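# Lay duct in covered trench, close both covers

## Task

Open the covered trench, put the duct inside it, and close both of its covers again. The duct and covers must stay in their final places without any robot holding them; at the end release everything and move the arms away.

## Robot and tools

ROBOTS. There are three identical arms, arm1, arm2 and arm3, each an i2rt Big YAM with six joints, a two-finger gripper and a wrist camera (arm1_cam_wrist, arm2_cam_wrist, arm3_cam_wrist). cam_high is a fixed room camera. The hand reaches roughly 1.0 m from the joint 1 axis. With joints 1 and 6 at 0 and the hand level and forward, the wrist camera sits above the hand looking at the fingertips. Arms act independently; a stalled arm does not pause the others.

FRAME. One shared scene frame, origin on the floor, +z up. The hand point is midway between the fingertips; the hand z axis runs along the fingers and the fingers close along its y axis. Arm foot poses are not printed. Camera calibration (K, distortion D, T_world_to_cam, pos_world) is given in OpenCV convention in metres; fixed cameras may be off by up to about 2.3 degrees and 9 mm, and wrist camera poses inherit joint reading errors.

execute_actions: arguments actions (a list holding exactly one action, or empty to just read state and pictures) and cameras (list from arm1_cam_wrist, arm2_cam_wrist, arm3_cam_wrist, cam_high, all; omitted, null or ["all"] gives every camera, [] gives none). An action is an object keyed by robot name; each robot gets a joints object of absolute targets, not offsets, one separate set per arm: joint1_rad -2.879 to 2.879 (rotation about the foot, positive counter-clockwise seen from above, 0 faces the foot direction), joint2_rad 0 to 3.141 (shoulder, 0 = upper arm pointing back roughly level, positive lifts it up then forward), joint3_rad 0 to 3.019 (elbow, 0 folded, positive opens), joint4_rad -1.692 to 1.57 (hand pitch, positive fingers up), joint5_rad -1.57 to 1.57 (hand sideways, positive to the arm's right), joint6_rad -2.094 to 2.094 (hand roll, positive clockwise seen from behind), gripper_m 0 to 0.093 metres of fingertip gap. Angles in radians. Done tolerances: ±0.045, 0.14, 0.09, 0.055, 0.03, 0.035 rad and ±0.003 m. Any key may be omitted; omitted joints keep pushing toward older targets. All motions start together and may finish at different times; each joint has its own speed so the hand path can swing wide. One action lasts at most 15 s. Unknown keys or out-of-range values refuse the whole call. Example: {"arm1": {"joints": {"gripper_m": 0.05}}, "arm2": {"joints": {"joint1_rad": 0.3}}}.

wait: seconds, 0 to 10; commands nothing and returns the same state and images.

zoom_image: camera and region [x0, y0, x1, y1] in pixels of that camera's latest full image, top-left origin, at most 504 by 504.

finished_scene: scene number (1 or 2); ends that scene for good and reports success, then gives the next scene's task. Only call it once the result holds without help.

RESULTS. Each call returns robot states, joint_positions, joint torques (biased, noisy, nonzero even in free air) and images listed in the pictures line order. joint_status tells how each commanded motion ended: off_target (rested away from target, maybe still pushing), contact_stop or time_out (target dropped, holds where stopped; after time_out a joint may keep a target up to 0.375, 0.375, 0.113, 0.225, 0.075, 0.3 rad away and keep pushing, listed in on_its_own), not_followed (a self/inter-arm collision check withheld the joint targets, shown with a joint command not followed line and a cause; the gripper part still runs, and the arm may retry those targets later). on_its_own lists what the call did not command; held at is the held target, not the actual position. To relieve pushing, send a joint its reported position. Very small target changes may not move a joint. A stop in one call cancels later execute_actions, wait and finished_scene calls in the same reply.

HEAT. Holding loads or pushing heats motors; MOTOR HOT appears from 85 °C; at 100 °C the arm and gripper go limp (OVER-TEMPERATURE FAULT) and joints say limit_stop_at_motor_heat; resend targets after cooling. Some heat carries into the next scene.

AVOID. Robots never stop on contact and can push hard. A hard press between two robots fails the run, and a hard hit may; the anti-collision check ignores fingers, gripper housings and wrist cameras and can be late. Objects touching robots are fine. Do not knock anything out of the work area or onto the floor. Avoid drops, slips, slams and heavy pushing. Loose objects may get brief pushes from outside. Finish by opening grippers and moving the arms clear.

Each tool is called as a command line: name --argument value for each argument, lists and objects as JSON in quotes; but a table of rows of numbers goes row by row, as --pt "numbers of a row", without its own name.

## Session

I'll start by looking at the scene.

execute_actions --actions '[]'

Scene clock: 0.00 s.
Joint torques (N m, as the arm reports them, + toward a larger angle): no reading
arm1.joint_positions: joint1_rad=-0.007 joint2_rad=+0.455 joint3_rad=+1.312 joint4_rad=-1.247 joint5_rad=+0.022 joint6_rad=+0.344 gripper_m=+0.094
arm1.joint_status: not commanded
arm1.hand: x=-0.7801 y=-0.0696 z=+1.4702 quat_wxyz=(-0.550, -0.145, -0.818, -0.083) (m; scene frame)
arm2.joint_positions: joint1_rad=-0.486 joint2_rad=+0.463 joint3_rad=+1.423 joint4_rad=-1.399 joint5_rad=+0.202 joint6_rad=-0.388 gripper_m=+0.095
arm2.joint_status: not commanded
arm2.hand: x=+0.1354 y=-0.4411 z=+1.3221 quat_wxyz=(-0.536, +0.506, -0.670, -0.091) (m; scene frame)
arm3.joint_positions: joint1_rad=-0.045 joint2_rad=+0.501 joint3_rad=+1.429 joint4_rad=-1.162 joint5_rad=+0.128 joint6_rad=+0.492 gripper_m=+0.095
arm3.joint_status: not commanded
arm3.hand: x=+0.7832 y=-0.0694 z=+1.5883 quat_wxyz=(-0.092, -0.745, +0.243, +0.615) (m; scene frame)
pictures: arm1_cam_wrist, arm2_cam_wrist, arm3_cam_wrist, cam_high
Images, in order (width x height): arm1_cam_wrist 504x504, arm2_cam_wrist 504x504, arm3_cam_wrist 504x504, cam_high 504x504.

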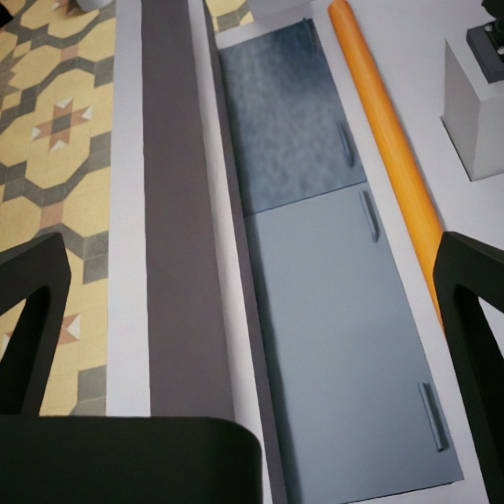

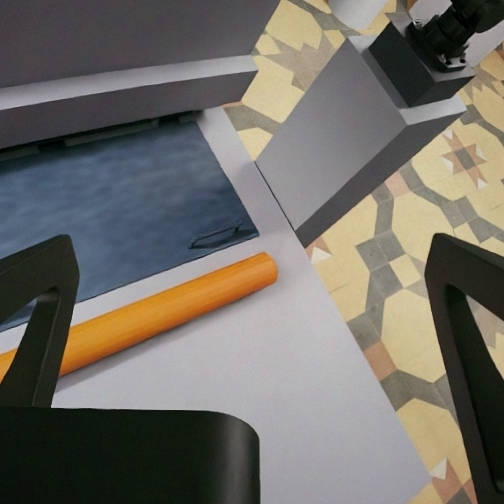

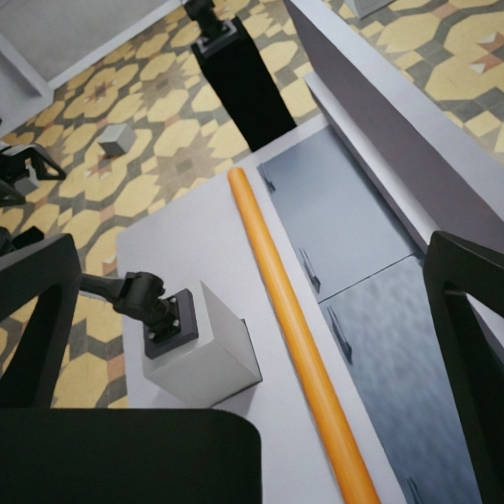

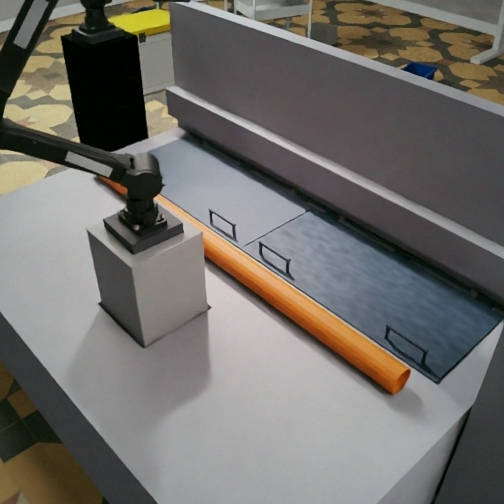

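zoom_image --camera "cam_high" --region '[252, 200, 504, 452]'

zoom_image --camera "cam_high" --region '[60, 80, 312, 332]'

zoom_image --camera "arm1_cam_wrist" --region '[200, 0, 504, 304]'

zoom_image --camera "arm3_cam_wrist" --region '[100, 100, 440, 440]'

Region (252, 200, 504, 452) of cam_high's 504x504 image, scaled by 2.000, with more detail than that image has.

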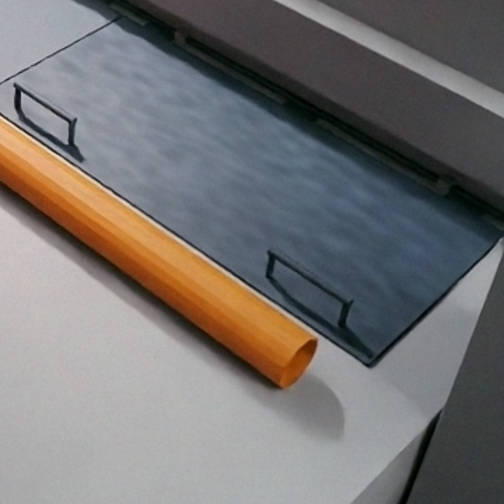

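Region (60, 80, 312, 332) of cam_high's 504x504 image, scaled by 2.000, with more detail than that image has.

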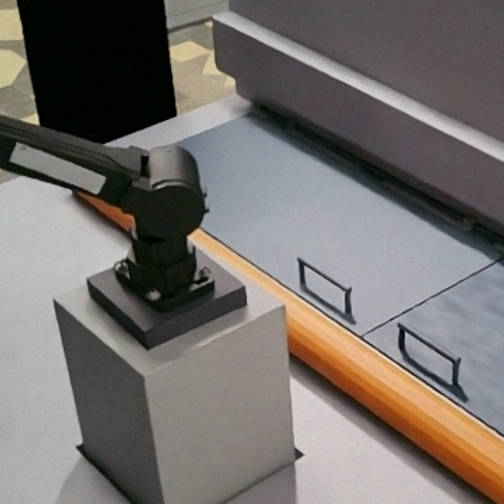

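Region (200, 0, 504, 304) of arm1_cam_wrist's 504x504 image, scaled by 1.658, with more detail than that image has.

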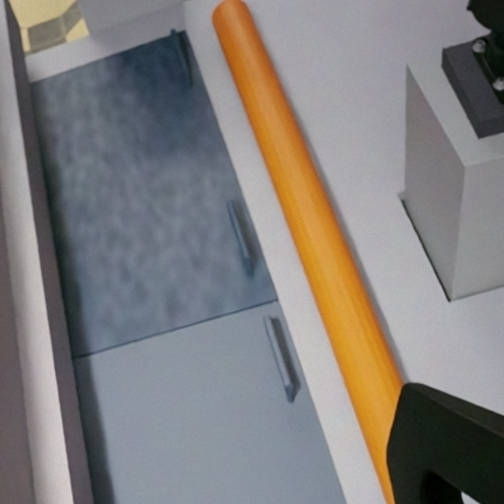

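Region (100, 100, 440, 440) of arm3_cam_wrist's 504x504 image, scaled by 1.482, with more detail than that image has.

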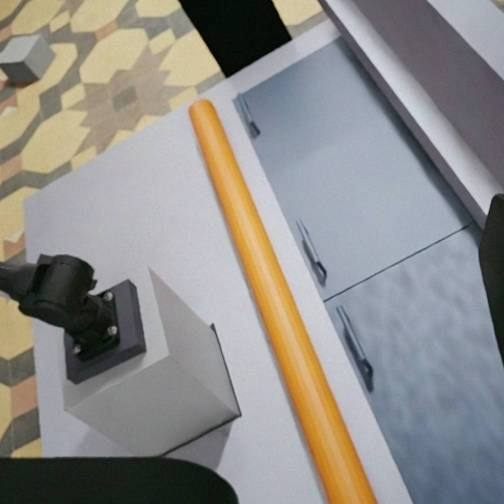

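zoom_image --camera "cam_high" --region '[140, 60, 290, 210]'

zoom_image --camera "cam_high" --region '[354, 150, 504, 400]'

zoom_image --camera "arm2_cam_wrist" --region '[0, 0, 400, 400]'

Region (140, 60, 290, 210) of cam_high's 504x504 image, scaled by 3.360, with more detail than that image has.

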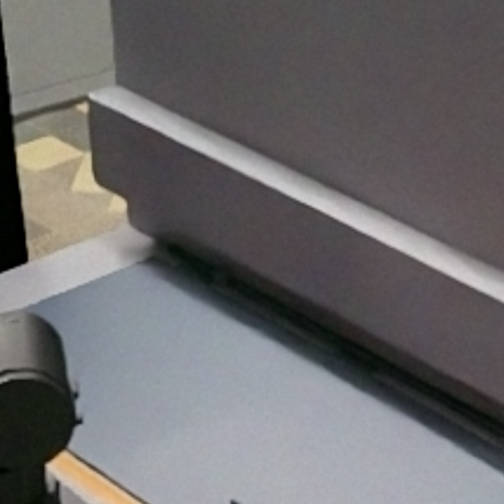

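Region (354, 150, 504, 400) of cam_high's 504x504 image, scaled by 2.016, with more detail than that image has; it fills the left 302 columns of this view, and the rest is white.

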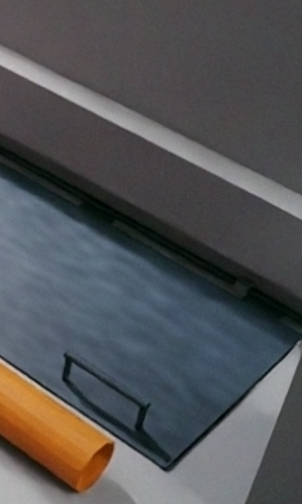

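Region (0, 0, 400, 400) of arm2_cam_wrist's 504x504 image, scaled by 1.260, with more detail than that image has.

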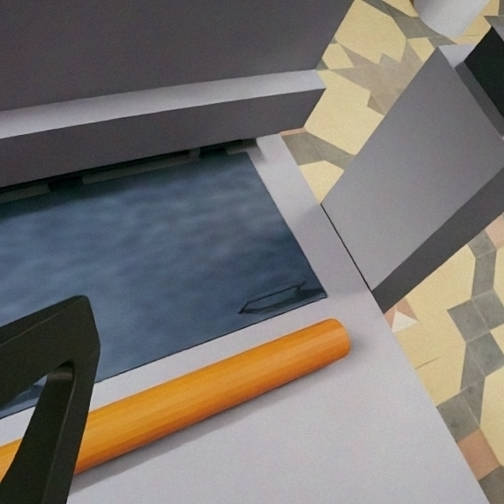

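zoom_image --camera "arm1_cam_wrist" --region '[60, 0, 360, 300]'

zoom_image --camera "arm3_cam_wrist" --region '[230, 0, 504, 274]'

Region (60, 0, 360, 300) of arm1_cam_wrist's 504x504 image, scaled by 1.680, with more detail than that image has.

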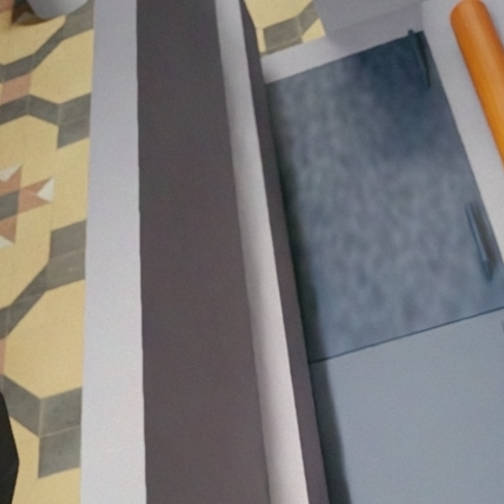

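Region (230, 0, 504, 274) of arm3_cam_wrist's 504x504 image, scaled by 1.839, with more detail than that image has.

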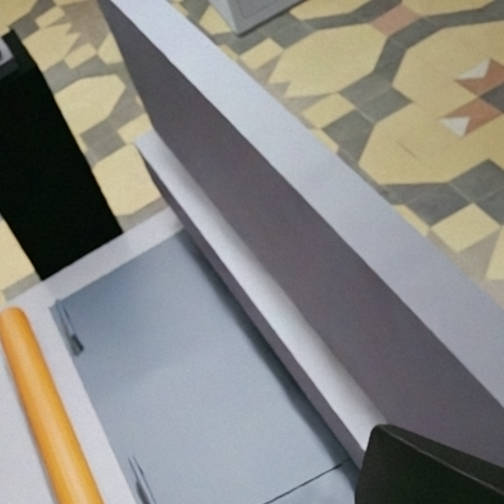

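execute_actions --actions '[{"arm1": {"joints": {"joint4_rad": -0.6}}, "arm2": {"joints": {"joint3_rad": 0.9}}, "arm3": {"joints": {"joint2_rad": 1.1}}}]' --cameras '[]'

Scene clock: 97.93 s.
Joint torques (N m, as the arm reports them, + toward a larger angle): arm1=[ 0.87  4.28  8.79  2.84  0.17 -0.05] | arm2=[0.83 1.37 7.91 1.25 0.07 0.07] | arm3=[ 0.11 -8.49  9.29  1.98  0.06 -0.01]
arm1.joint_positions: joint1_rad=-0.007 joint2_rad=+0.455 joint3_rad=+1.312 joint4_rad=-0.617 joint5_rad=+0.022 joint6_rad=+0.344 gripper_m=+0.094
arm1.joint_status: all done
arm1.hand: x=-0.7683 y=-0.0684 z=+1.6220 quat_wxyz=(-0.776, -0.111, -0.608, -0.126) (m; scene frame)
arm2.joint_positions: joint1_rad=-0.486 joint2_rad=+0.463 joint3_rad=+0.890 joint4_rad=-1.399 joint5_rad=+0.202 joint6_rad=-0.388 gripper_m=+0.095
arm2.joint_status: all done
arm2.hand: x=+0.1595 y=-0.4000 z=+1.0703 quat_wxyz=(-0.312, +0.598, -0.738, -0.003) (m; scene frame)
arm3.joint_positions: joint1_rad=-0.045 joint2_rad=+1.102 joint3_rad=+1.429 joint4_rad=-1.162 joint5_rad=+0.128 joint6_rad=+0.492 gripper_m=+0.095
arm3.joint_status: all done
arm3.hand: x=+0.5348 y=-0.0610 z=+1.4078 quat_wxyz=(-0.024, -0.893, +0.265, +0.364) (m; scene frame)
pictures: none
No camera images: the call's "cameras" was empty. Leave "cameras" out to get every camera's image.

execute_actions --actions '[{"arm1": {"joints": {"joint1_rad": -0.256, "joint2_rad": 2.352, "joint3_rad": 0.839, "joint4_rad": -0.058, "joint5_rad": 0.0, "joint6_rad": -0.25}}, "arm2": {"joints": {"joint1_rad": 0.124, "joint2_rad": 1.556, "joint3_rad": 0.495, "joint4_rad": -0.51, "joint5_rad": 0.0, "joint6_rad": -1.494}}, "arm3": {"joints": {"joint1_rad": 0.139, "joint2_rad": 2.501, "joint3_rad": 0.891, "joint4_rad": 0.039, "joint5_rad": 0.0, "joint6_rad": 0.15}}}]'

Scene clock: 161.37 s.
Joint torques (N m, as the arm reports them, + toward a larger angle): arm1=[ -0.18 -16.48   0.22   0.97   0.04  -0.1 ] | arm2=[ 1.09 -7.17  3.7   0.64 -0.29 -0.07] | arm3=[ -0.21 -17.16  -0.47   0.86  -0.04  -0.09]
arm1.joint_positions: joint1_rad=-0.246 joint2_rad=+2.354 joint3_rad=+0.840 joint4_rad=-0.066 joint5_rad=+0.003 joint6_rad=-0.241 gripper_m=+0.094
arm1.joint_status: all done
arm1.hand: x=-0.6243 y=-0.1567 z=+0.6413 quat_wxyz=(+0.006, +0.002, -1.000, +0.004) (m; scene frame)
arm2.joint_positions: joint1_rad=+0.120 joint2_rad=+1.548 joint3_rad=+0.491 joint4_rad=-0.527 joint5_rad=+0.003 joint6_rad=-1.485 gripper_m=+0.095
arm2.joint_status: all done
arm2.hand: x=+0.0122 y=-0.2845 z=+0.6847 quat_wxyz=(+0.003, +1.000, -0.007, +0.004) (m; scene frame)
arm3.joint_positions: joint1_rad=+0.141 joint2_rad=+2.503 joint3_rad=+0.889 joint4_rad=+0.028 joint5_rad=+0.000 joint6_rad=+0.160 gripper_m=+0.095
arm3.joint_status: all done
arm3.hand: x=+0.6271 y=-0.1520 z=+0.6418 quat_wxyz=(+0.000, -1.000, +0.005, -0.006) (m; scene frame)
pictures: arm1_cam_wrist, arm2_cam_wrist, arm3_cam_wrist, cam_high
camera_calibration (this result's frames):
arm1_cam_wrist: T_world_to_cam=[[0.0197536, -0.999732, 0.0120915, -0.149625], [-0.801444, -0.00860291, 0.598008, -0.879335], [-0.597743, -0.0215035, -0.801399, 0.265383], [0, 0, 0, 1]] pos_world=[-0.543152, -0.151443, 0.740336]
arm2_cam_wrist: T_world_to_cam=[[0.0144256, 0.999464, -0.0293816, 0.301692], [0.812115, 0.00543103, 0.583473, -0.399607], [0.58332, -0.0322781, -0.811601, 0.663094], [0, 0, 0, 1]] pos_world=[-0.0666212, -0.277957, 0.780191]
arm3_cam_wrist: T_world_to_cam=[[0.00110567, 0.99997, 0.00769363, 0.149462], [0.81285, -0.00538004, 0.582448, -0.880243], [0.582471, 0.00560977, -0.812832, 0.277861], [0, 0, 0, 1]] pos_world=[0.553495, -0.155752, 0.7374]
Images, in order (width x height): arm1_cam_wrist 504x504, arm2_cam_wrist 504x504, arm3_cam_wrist 504x504, cam_high 504x504.

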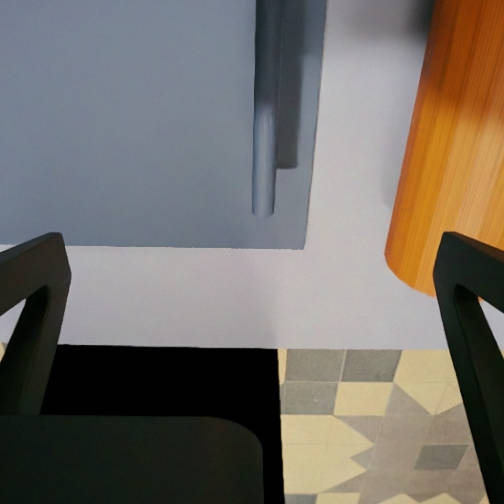

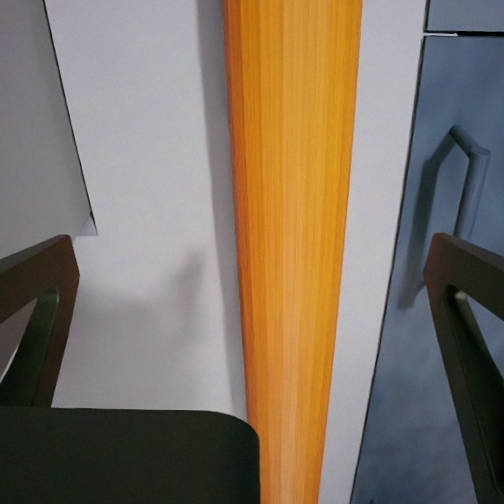

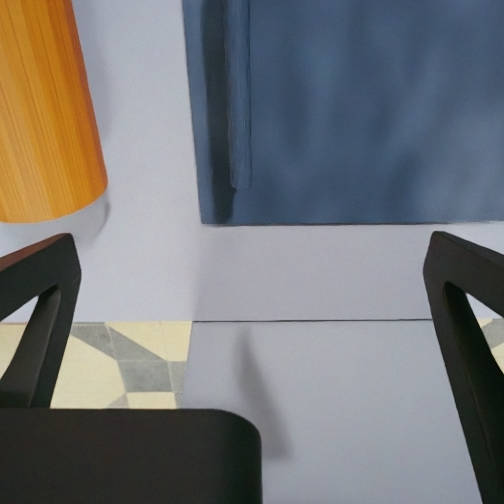

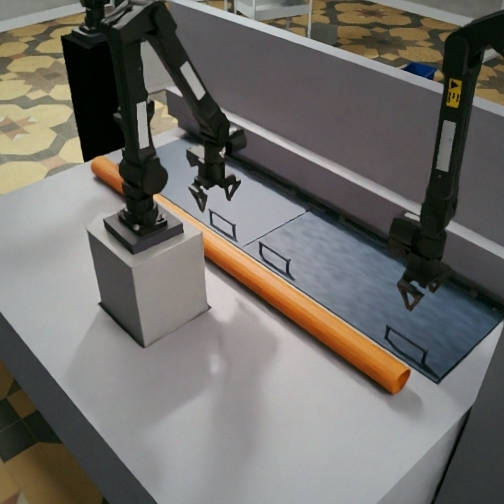

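zoom_image --camera "arm1_cam_wrist" --region '[180, 60, 432, 312]'

zoom_image --camera "arm3_cam_wrist" --region '[60, 60, 312, 312]'

zoom_image --camera "cam_high" --region '[60, 100, 260, 300]'

Region (180, 60, 432, 312) of arm1_cam_wrist's 504x504 image, scaled by 2.000, with more detail than that image has.

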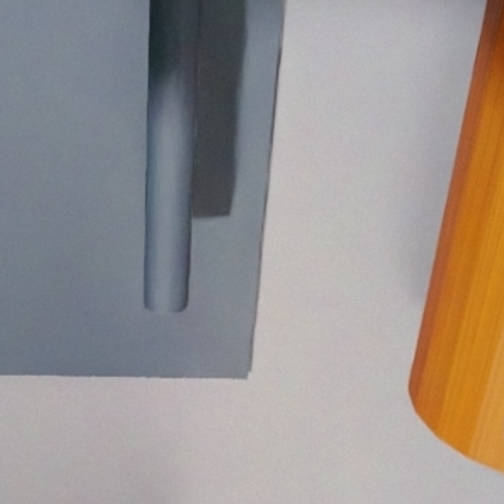

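Region (60, 60, 312, 312) of arm3_cam_wrist's 504x504 image, scaled by 2.000, with more detail than that image has.

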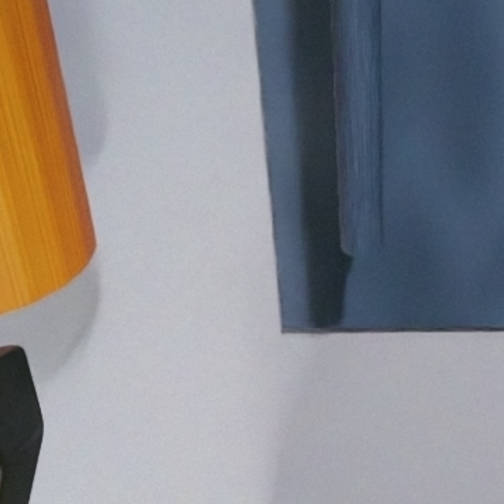

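Region (60, 100, 260, 300) of cam_high's 504x504 image, scaled by 2.520, with more detail than that image has.

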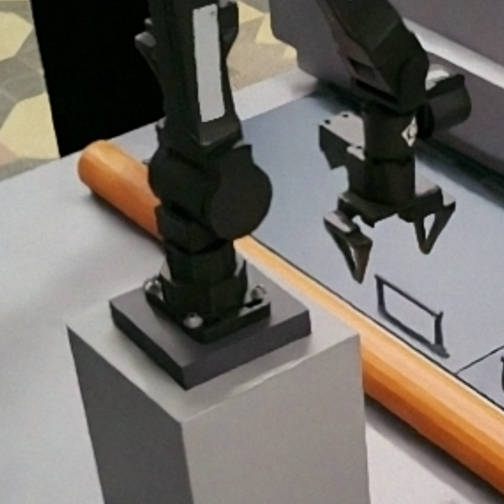

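zoom_image --camera "arm2_cam_wrist" --region '[0, 0, 504, 504]'

zoom_image --camera "cam_high" --region '[330, 280, 480, 430]'

Region (0, 0, 504, 504) of arm2_cam_wrist's 504x504 image, scaled by 1.000.

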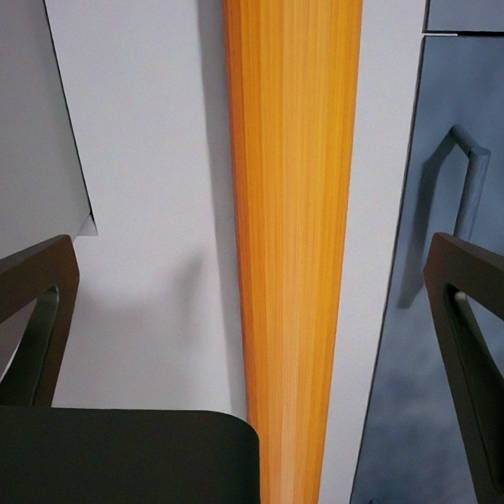

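Region (330, 280, 480, 430) of cam_high's 504x504 image, scaled by 3.360, with more detail than that image has.

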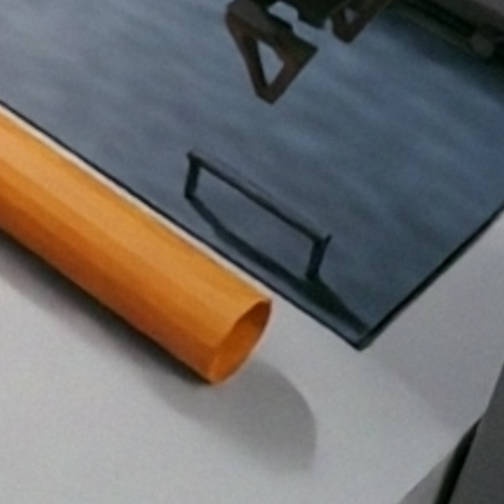

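execute_actions --actions '[{"arm1": {"joints": {"joint1_rad": -0.274, "joint2_rad": 2.735, "joint3_rad": 1.066, "joint4_rad": 0.108, "joint5_rad": 0.0, "joint6_rad": -0.268, "gripper_m": 0.055}}, "arm2": {"joints": {"joint1_rad": 0.226, "joint2_rad": 1.987, "joint3_rad": 0.58, "joint4_rad": -0.152, "joint5_rad": 0.0, "joint6_rad": -1.39}}, "arm3": {"joints": {"joint1_rad": 0.155, "joint2_rad": 2.866, "joint3_rad": 1.195, "joint4_rad": 0.108, "joint5_rad": 0.0, "joint6_rad": 0.165, "gripper_m": 0.055}}}]'

Scene clock: 226.97 s.
Joint torques (N m, as the arm reports them, + toward a larger angle): arm1=[ -0.35 -18.22  -1.06   0.51   0.04  -0.09] | arm2=[  0.43 -11.4    1.09   0.72  -0.26   0.12] | arm3=[  1.26 -19.71  -1.02   0.47  -0.04   0.06]
arm1.joint_positions: joint1_rad=-0.262 joint2_rad=+2.751 joint3_rad=+1.062 joint4_rad=+0.107 joint5_rad=+0.003 joint6_rad=-0.259 gripper_m=+0.055
arm1.joint_status: all done
arm1.hand: x=-0.6319 y=-0.1616 z=+0.5044 quat_wxyz=(+0.007, +0.003, -1.000, +0.004) (m; scene frame)
arm2.joint_positions: joint1_rad=+0.225 joint2_rad=+1.983 joint3_rad=+0.579 joint4_rad=-0.169 joint5_rad=+0.003 joint6_rad=-1.399 gripper_m=+0.095
arm2.joint_status: all done
arm2.hand: x=-0.0209 y=-0.2548 z=+0.5802 quat_wxyz=(-0.002, +1.000, +0.002, +0.004) (m; scene frame)
arm3.joint_positions: joint1_rad=+0.141 joint2_rad=+2.879 joint3_rad=+1.192 joint4_rad=+0.105 joint5_rad=+0.000 joint6_rad=+0.160 gripper_m=+0.055
arm3.joint_status: all done
arm3.hand: x=+0.6144 y=-0.1542 z=+0.5056 quat_wxyz=(+0.000, -1.000, +0.005, -0.004) (m; scene frame)
pictures: arm1_cam_wrist, arm2_cam_wrist, arm3_cam_wrist, cam_high
camera_calibration (this result's frames):
arm1_cam_wrist: T_world_to_cam=[[0.0224276, -0.999683, 0.011482, -0.15071], [-0.800516, -0.0110771, 0.599209, -0.80399], [-0.598891, -0.0226304, -0.80051, 0.149692], [0, 0, 0, 1]] pos_world=[-0.550578, -0.156181, 0.603319]
arm2_cam_wrist: T_world_to_cam=[[-0.00469611, 0.999811, -0.0188829, 0.263053], [0.812233, 0.0148286, 0.583145, -0.30929], [0.583314, -0.0125988, -0.812149, 0.603965], [0, 0, 0, 1]] pos_world=[-0.0998507, -0.250808, 0.675838]
arm3_cam_wrist: T_world_to_cam=[[0.00115141, 0.999975, 0.00694709, 0.153067], [0.815697, -0.00495793, 0.578459, -0.790271], [0.578479, 0.00500067, -0.815682, 0.178364], [0, 0, 0, 1]] pos_world=[0.541266, -0.157873, 0.601564]
Images, in order (width x height): arm1_cam_wrist 504x504, arm2_cam_wrist 504x504, arm3_cam_wrist 504x504, cam_high 504x504.

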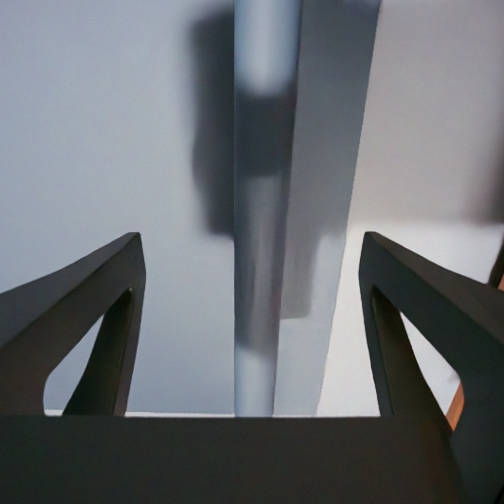

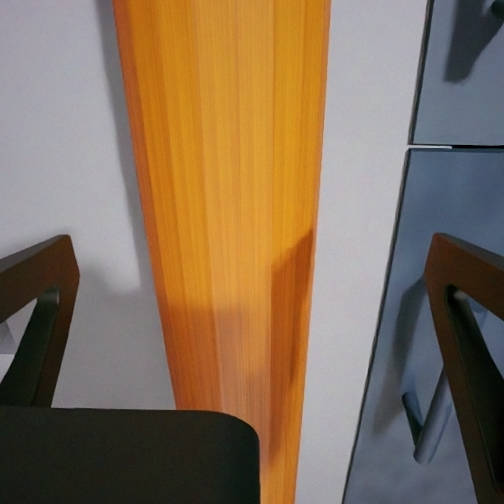

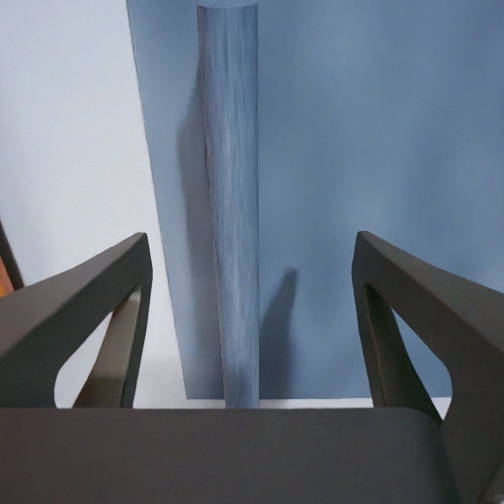

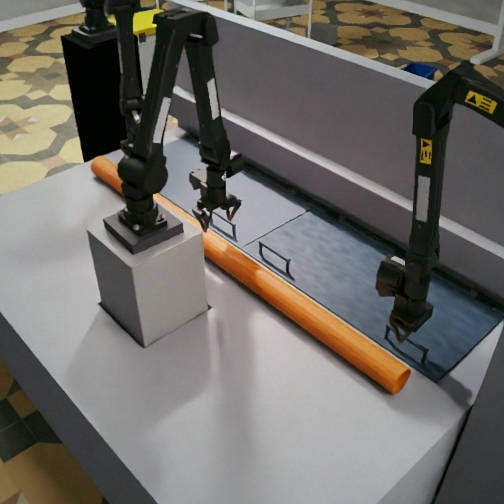

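zoom_image --camera "arm2_cam_wrist" --region '[100, 160, 380, 300]'

zoom_image --camera "cam_high" --region '[350, 260, 470, 380]'

zoom_image --camera "cam_high" --region '[150, 150, 290, 290]'

Region (100, 160, 380, 300) of arm2_cam_wrist's 504x504 image, scaled by 1.800, with more detail than that image has.

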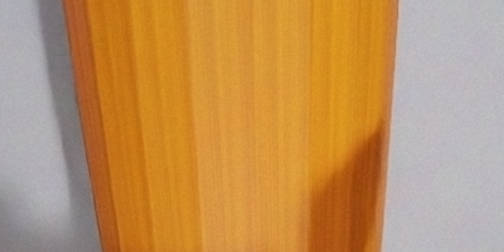

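Region (350, 260, 470, 380) of cam_high's 504x504 image, scaled by 4.200, with more detail than that image has.

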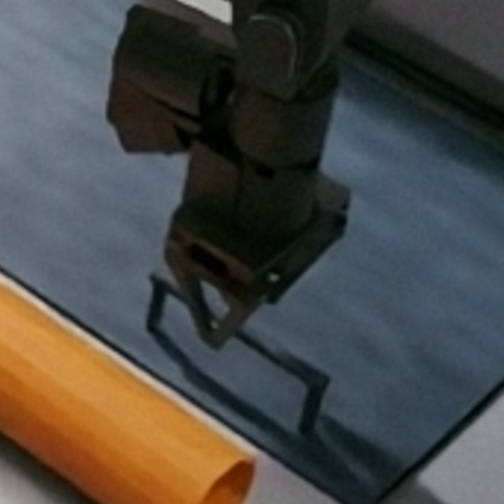

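Region (150, 150, 290, 290) of cam_high's 504x504 image, scaled by 3.600, with more detail than that image has.

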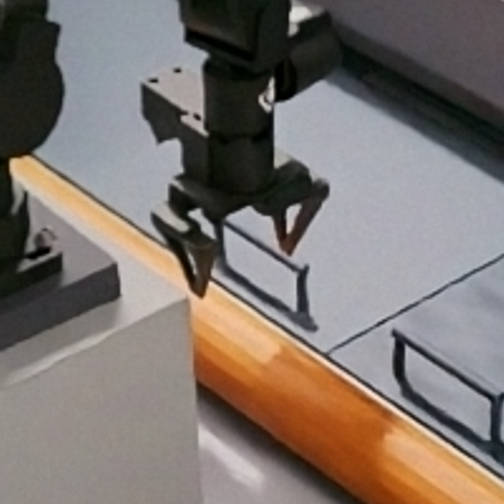

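zoom_image --camera "arm1_cam_wrist" --region '[120, 100, 400, 380]'

zoom_image --camera "arm3_cam_wrist" --region '[120, 100, 400, 380]'

Region (120, 100, 400, 380) of arm1_cam_wrist's 504x504 image, scaled by 1.800, with more detail than that image has.

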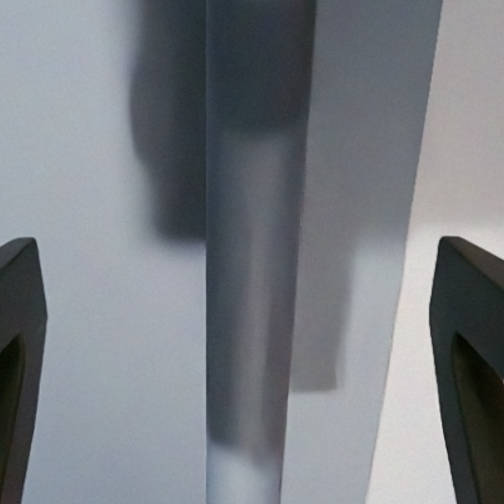

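Region (120, 100, 400, 380) of arm3_cam_wrist's 504x504 image, scaled by 1.800, with more detail than that image has.

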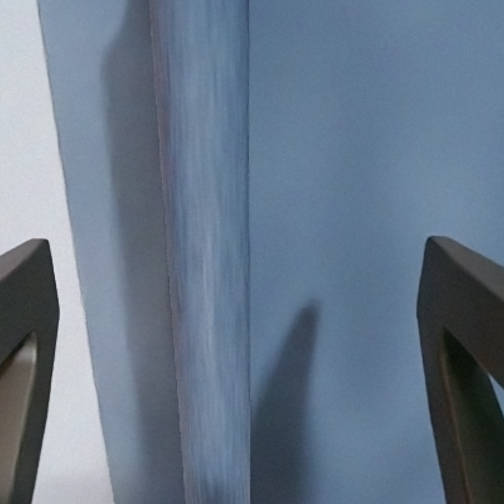

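execute_actions --actions '[{"arm1": {"joints": {"joint1_rad": -0.276, "joint2_rad": 2.79, "joint3_rad": 1.112, "joint4_rad": 0.132}}, "arm2": {"joints": {"joint1_rad": 0.228, "joint2_rad": 2.105, "joint3_rad": 0.6, "joint4_rad": -0.093, "joint6_rad": -1.39}}, "arm3": {"joints": {"joint1_rad": 0.166, "joint2_rad": 2.926, "joint3_rad": 1.248, "joint4_rad": 0.132}}}]'

Scene clock: 282.67 s.
Joint torques (N m, as the arm reports them, + toward a larger angle): arm1=[ -0.37 -15.89  -0.85   0.89   0.05  -0.09] | arm2=[  0.89 -11.01   0.72   0.35  -0.28   0.15] | arm3=[  1.11 -17.21  -1.1    0.77  -0.05   0.05]
arm1.joint_positions: joint1_rad=-0.262 joint2_rad=+2.777 joint3_rad=+1.109 joint4_rad=+0.125 joint5_rad=+0.003 joint6_rad=-0.259 gripper_m=+0.055
arm1.joint_status: all done
arm1.hand: x=-0.6126 y=-0.1667 z=+0.4938 quat_wxyz=(-0.013, +0.003, -1.000, +0.009) (m; scene frame)
arm2.joint_positions: joint1_rad=+0.225 joint2_rad=+2.099 joint3_rad=+0.598 joint4_rad=-0.107 joint5_rad=+0.003 joint6_rad=-1.398 gripper_m=+0.095
arm2.joint_status: all done
arm2.hand: x=-0.0191 y=-0.2645 z=+0.5489 quat_wxyz=(+0.015, +1.000, +0.002, +0.007) (m; scene frame)
arm3.joint_positions: joint1_rad=+0.153 joint2_rad=+2.909 joint3_rad=+1.250 joint4_rad=+0.124 joint5_rad=+0.000 joint6_rad=+0.160 gripper_m=+0.055
arm3.joint_status: all done
arm3.hand: x=+0.5930 y=-0.1621 z=+0.4930 quat_wxyz=(-0.004, -1.000, -0.001, +0.019) (m; scene frame)
pictures: arm1_cam_wrist, arm2_cam_wrist, arm3_cam_wrist, cam_high
camera_calibration (this result's frames):
arm1_cam_wrist: T_world_to_cam=[[0.0220816, -0.999506, 0.0223554, -0.161639], [-0.823146, -0.00548563, 0.567803, -0.779691], [-0.5674, -0.0309398, -0.822861, 0.181621], [0, 0, 0, 1]] pos_world=[-0.535179, -0.160217, 0.595773]
arm2_cam_wrist: T_world_to_cam=[[-0.00392248, 0.998524, -0.0541796, 0.291203], [0.808551, 0.0350474, 0.587381, -0.289431], [0.588413, -0.041503, -0.807495, 0.567179], [0, 0, 0, 1]] pos_world=[-0.0985738, -0.25709, 0.643778]
arm3_cam_wrist: T_world_to_cam=[[-0.0108056, 0.999942, 0.00001718, 0.171638], [0.841207, 0.00908095, 0.540638, -0.759819], [0.540606, 0.00585634, -0.841256, 0.215738], [0, 0, 0, 1]] pos_world=[0.52439, -0.165991, 0.592275]
Images, in order (width x height): arm1_cam_wrist 504x504, arm2_cam_wrist 504x504, arm3_cam_wrist 504x504, cam_high 504x504.

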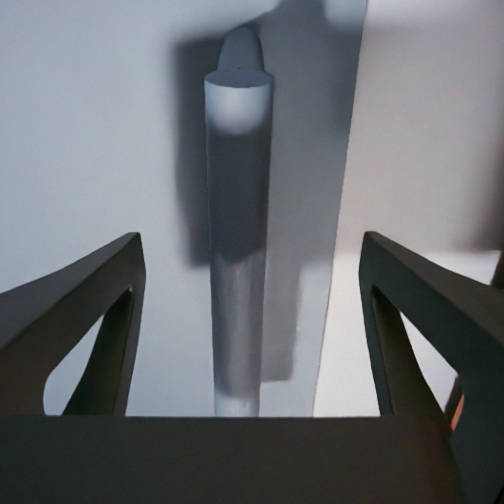

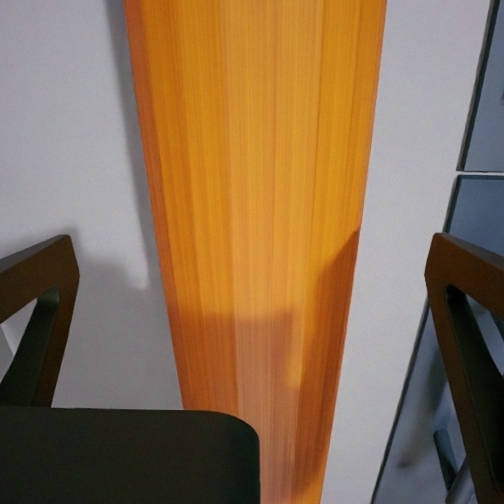

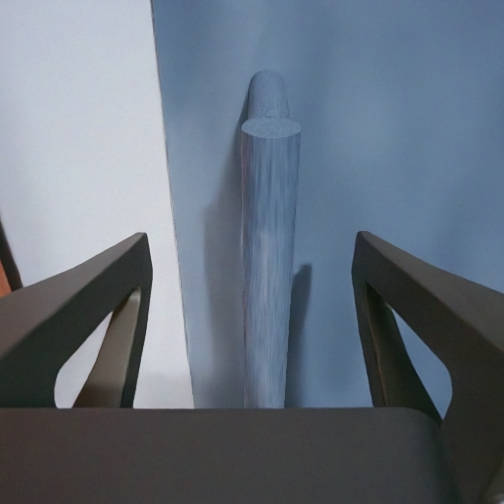

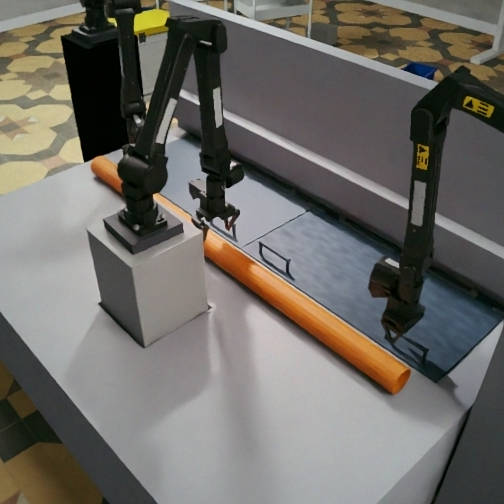

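execute_actions --actions '[{"arm1": {"joints": {"joint2_rad": 2.816}}, "arm2": {"joints": {"joint2_rad": 2.339, "joint3_rad": 0.652, "joint4_rad": 0.127}}, "arm3": {"joints": {"joint2_rad": 2.952}}}]'

Scene clock: 293.53 s.
Joint torques (N m, as the arm reports them, + toward a larger angle): arm1=[ -0.43 -16.09  -1.14   0.77   0.05  -0.1 ] | arm2=[  0.57 -14.55  -1.05   0.47   0.05   0.03] | arm3=[  1.02 -17.19  -1.36   0.7   -0.05   0.04]
arm1.joint_positions: joint1_rad=-0.262 joint2_rad=+2.810 joint3_rad=+1.109 joint4_rad=+0.125 joint5_rad=+0.003 joint6_rad=-0.259 gripper_m=+0.055
arm1.joint_status: all done
arm1.hand: x=-0.6304 y=-0.1622 z=+0.4827 quat_wxyz=(+0.003, +0.003, -1.000, +0.005) (m; scene frame)
arm2.joint_positions: joint1_rad=+0.231 joint2_rad=+2.355 joint3_rad=+0.652 joint4_rad=+0.113 joint5_rad=-0.004 joint6_rad=-1.389 gripper_m=+0.095
arm2.joint_status: all done
arm2.hand: x=-0.0205 y=-0.2705 z=+0.4784 quat_wxyz=(+0.006, +1.000, +0.000, +0.002) (m; scene frame)
arm3.joint_positions: joint1_rad=+0.153 joint2_rad=+2.942 joint3_rad=+1.250 joint4_rad=+0.124 joint5_rad=+0.000 joint6_rad=+0.160 gripper_m=+0.055
arm3.joint_status: all done
arm3.hand: x=+0.6126 y=-0.1589 z=+0.4817 quat_wxyz=(-0.001, -1.000, -0.001, +0.003) (m; scene frame)
pictures: arm1_cam_wrist, arm2_cam_wrist, arm3_cam_wrist, cam_high
camera_calibration (this result's frames):
arm1_cam_wrist: T_world_to_cam=[[0.0223963, -0.999659, 0.0134506, -0.152019], [-0.804701, -0.0100415, 0.593596, -0.789563], [-0.593258, -0.024118, -0.804651, 0.138516], [0, 0, 0, 1]] pos_world=[-0.549782, -0.156555, 0.582183]
arm2_cam_wrist: T_world_to_cam=[[-0.000117616, 0.999345, -0.0362001, 0.285014], [0.814496, 0.0210979, 0.579785, -0.246635], [0.580169, -0.0294166, -0.813965, 0.517029], [0, 0, 0, 1]] pos_world=[-0.0990477, -0.264415, 0.574156]
arm3_cam_wrist: T_world_to_cam=[[-0.0109477, 0.999928, 0.00490539, 0.166408], [0.823477, 0.00623272, 0.567315, -0.772567], [0.567243, 0.0102503, -0.823486, 0.171424], [0, 0, 0, 1]] pos_world=[0.540774, -0.163338, 0.578638]
Images, in order (width x height): arm1_cam_wrist 504x504, arm2_cam_wrist 504x504, arm3_cam_wrist 504x504, cam_high 504x504.

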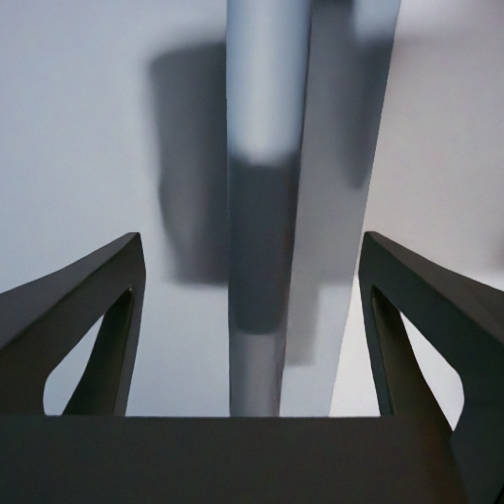

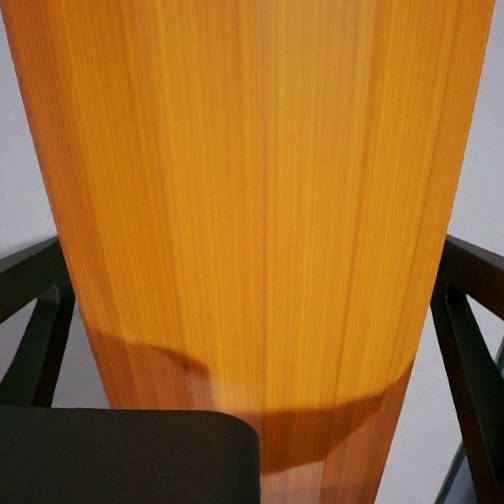

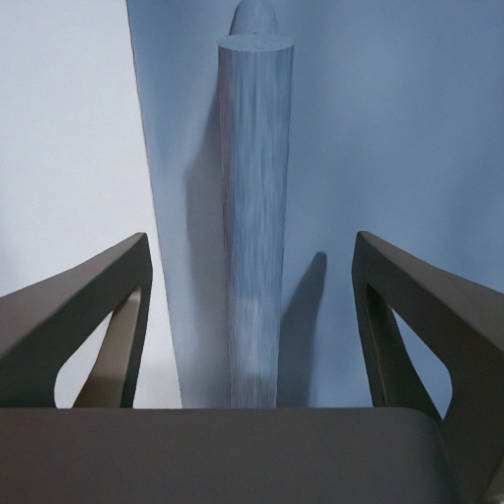

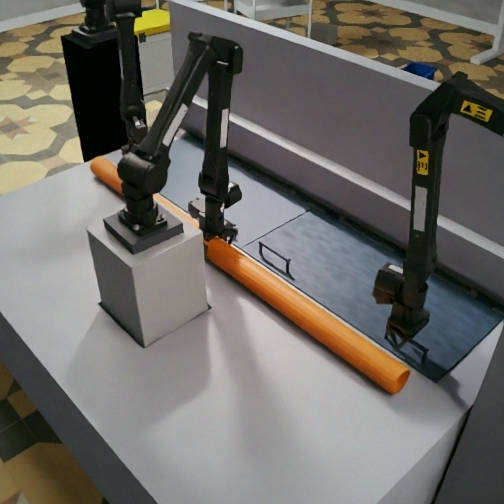

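execute_actions --actions '[{"arm1": {"joints": {"gripper_m": 0.0}}, "arm2": {"joints": {"gripper_m": 0.03}}, "arm3": {"joints": {"gripper_m": 0.0}}}]'

Scene clock: 295.87 s.
Joint torques (N m, as the arm reports them, + toward a larger angle): arm1=[ -0.26 -16.37  -1.2    0.74   0.05  -0.16] | arm2=[  0.1  -13.92  -1.07   0.41  -0.09   0.09] | arm3=[  1.21 -17.41  -1.39   0.73  -0.11   0.05]
arm1.joint_positions: joint1_rad=-0.264 joint2_rad=+2.810 joint3_rad=+1.109 joint4_rad=+0.126 joint5_rad=+0.003 joint6_rad=-0.251 gripper_m=+0.009
arm1.joint_status: gripper_m off_target (ended at +0.009, target +0.000)
arm1.hand: x=-0.6304 y=-0.1632 z=+0.4827 quat_wxyz=(+0.003, -0.002, -1.000, +0.005) (m; scene frame)
arm2.joint_positions: joint1_rad=+0.231 joint2_rad=+2.354 joint3_rad=+0.654 joint4_rad=+0.118 joint5_rad=-0.002 joint6_rad=-1.391 gripper_m=+0.075
arm2.joint_status: gripper_m off_target (ended at +0.075, target +0.030)
arm2.hand: x=-0.0207 y=-0.2676 z=+0.4787 quat_wxyz=(+0.002, +1.000, +0.001, +0.002) (m; scene frame)
arm3.joint_positions: joint1_rad=+0.153 joint2_rad=+2.942 joint3_rad=+1.250 joint4_rad=+0.125 joint5_rad=+0.002 joint6_rad=+0.161 gripper_m=+0.010
arm3.joint_status: gripper_m off_target (ended at +0.010, target +0.000)
arm3.hand: x=+0.6124 y=-0.1586 z=+0.4817 quat_wxyz=(+0.000, -1.000, -0.001, +0.003) (m; scene frame)
pictures: arm1_cam_wrist, arm2_cam_wrist, arm3_cam_wrist, cam_high
camera_calibration (this result's frames):
arm1_cam_wrist: T_world_to_cam=[[0.0117128, -0.999831, 0.0141738, -0.160174], [-0.805419, -0.001033, 0.592704, -0.788116], [-0.59259, -0.0183581, -0.805295, 0.140179], [0, 0, 0, 1]] pos_world=[-0.549819, -0.158388, 0.582275]
arm2_cam_wrist: T_world_to_cam=[[-0.00244173, 0.999595, -0.0283639, 0.278444], [0.814176, 0.0184557, 0.580324, -0.247682], [0.580612, -0.0216762, -0.813892, 0.519514], [0, 0, 0, 1]] pos_world=[-0.0993001, -0.262499, 0.574462]
arm3_cam_wrist: T_world_to_cam=[[-0.0101686, 0.999926, 0.00672874, 0.164742], [0.823869, 0.00456433, 0.566762, -0.772687], [0.566689, 0.0113068, -0.823854, 0.172188], [0, 0, 0, 1]] pos_world=[0.540691, -0.16315, 0.578679]
Images, in order (width x height): arm1_cam_wrist 504x504, arm2_cam_wrist 504x504, arm3_cam_wrist 504x504, cam_high 504x504.

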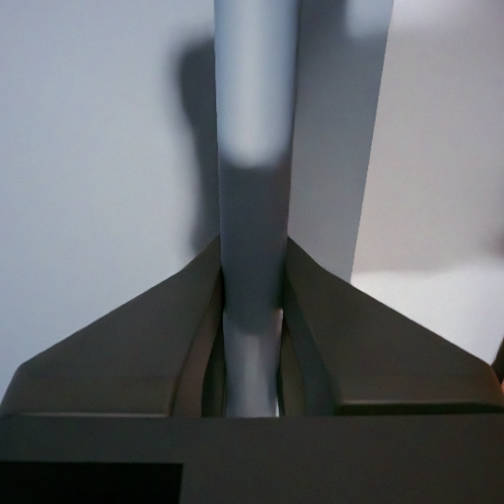

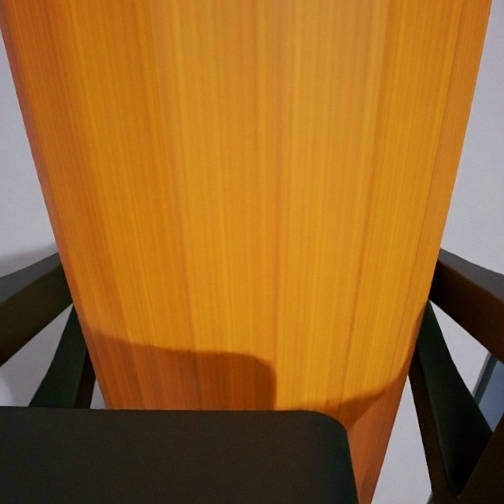

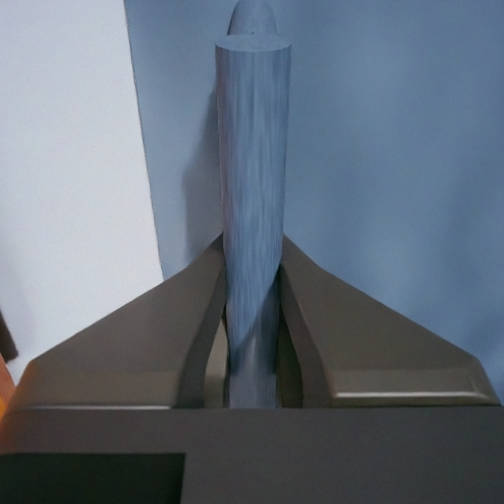

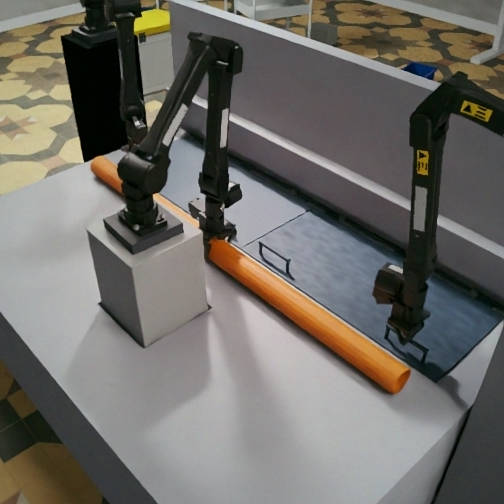

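execute_actions --actions '[{"arm1": {"joints": {"joint1_rad": -0.213, "joint2_rad": 2.65, "joint3_rad": 0.986, "joint4_rad": 0.105, "joint6_rad": -0.21}}, "arm3": {"joints": {"joint1_rad": 0.1, "joint2_rad": 2.788, "joint3_rad": 1.12, "joint4_rad": 0.108, "joint6_rad": 0.115}}}]'

Scene clock: 321.20 s.
Joint torques (N m, as the arm reports them, + toward a larger angle): arm1=[  2.95 -23.88  -5.08  -0.3   -0.43   0.08] | arm2=[  0.39 -13.9   -1.     0.38  -0.05   0.05] | arm3=[ -2.32 -24.82  -4.75  -0.72   0.69  -0.15]
arm1.joint_positions: joint1_rad=-0.241 joint2_rad=+2.723 joint3_rad=+1.032 joint4_rad=+0.125 joint5_rad=+0.018 joint6_rad=-0.222 gripper_m=+0.009
arm1.joint_status: all done
arm1.hand: x=-0.6304 y=-0.1572 z=+0.5149 quat_wxyz=(+0.001, -0.005, -1.000, +0.013) (m; scene frame)
arm2.joint_positions: joint1_rad=+0.231 joint2_rad=+2.354 joint3_rad=+0.654 joint4_rad=+0.118 joint5_rad=-0.002 joint6_rad=-1.391 gripper_m=+0.075
arm2.joint_status: not commanded
arm2.hand: x=-0.0207 y=-0.2676 z=+0.4787 quat_wxyz=(+0.002, +1.000, +0.001, +0.002) (m; scene frame)
arm3.joint_positions: joint1_rad=+0.127 joint2_rad=+2.859 joint3_rad=+1.166 joint4_rad=+0.131 joint5_rad=-0.017 joint6_rad=+0.134 gripper_m=+0.010
arm3.joint_status: all done
arm3.hand: x=+0.6129 y=-0.1524 z=+0.5134 quat_wxyz=(-0.010, -1.000, -0.001, +0.004) (m; scene frame)
pictures: arm1_cam_wrist, arm2_cam_wrist, arm3_cam_wrist, cam_high
camera_calibration (this result's frames):
arm1_cam_wrist: T_world_to_cam=[[0.00480407, -0.999536, 0.0300878, -0.167176], [-0.807679, 0.0138619, 0.58946, -0.804584], [-0.589603, -0.0271331, -0.807237, 0.167766], [0, 0, 0, 1]] pos_world=[-0.550127, -0.151393, 0.614727]
arm2_cam_wrist: T_world_to_cam=[[-0.00244173, 0.999595, -0.0283639, 0.278444], [0.814176, 0.0184557, 0.580324, -0.247682], [0.580612, -0.0216762, -0.813892, 0.519514], [0, 0, 0, 1]] pos_world=[-0.0993001, -0.262499, 0.574462]
arm3_cam_wrist: T_world_to_cam=[[-0.0114781, 0.999849, -0.013082, 0.169281], [0.825124, 0.0168608, 0.5647, -0.788949], [0.564835, -0.00431252, -0.825192, 0.197401], [0, 0, 0, 1]] pos_world=[0.541424, -0.155102, 0.610628]
Images, in order (width x height): arm1_cam_wrist 504x504, arm2_cam_wrist 504x504, arm3_cam_wrist 504x504, cam_high 504x504.

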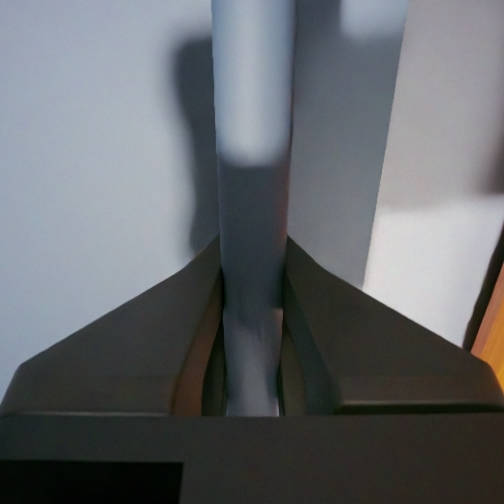

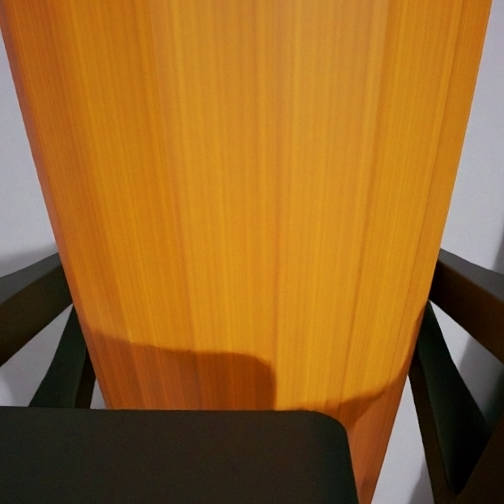

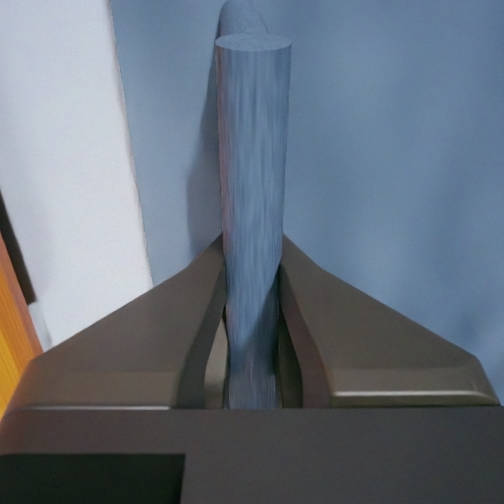

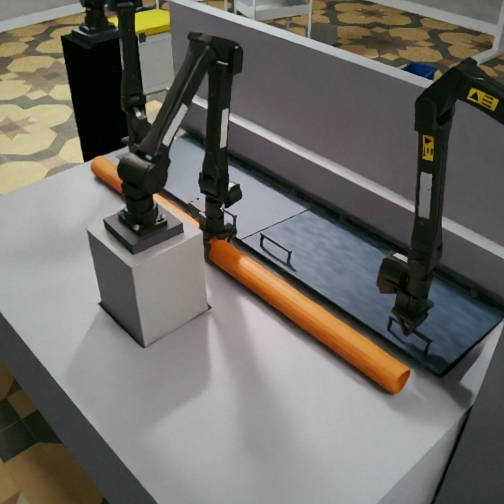

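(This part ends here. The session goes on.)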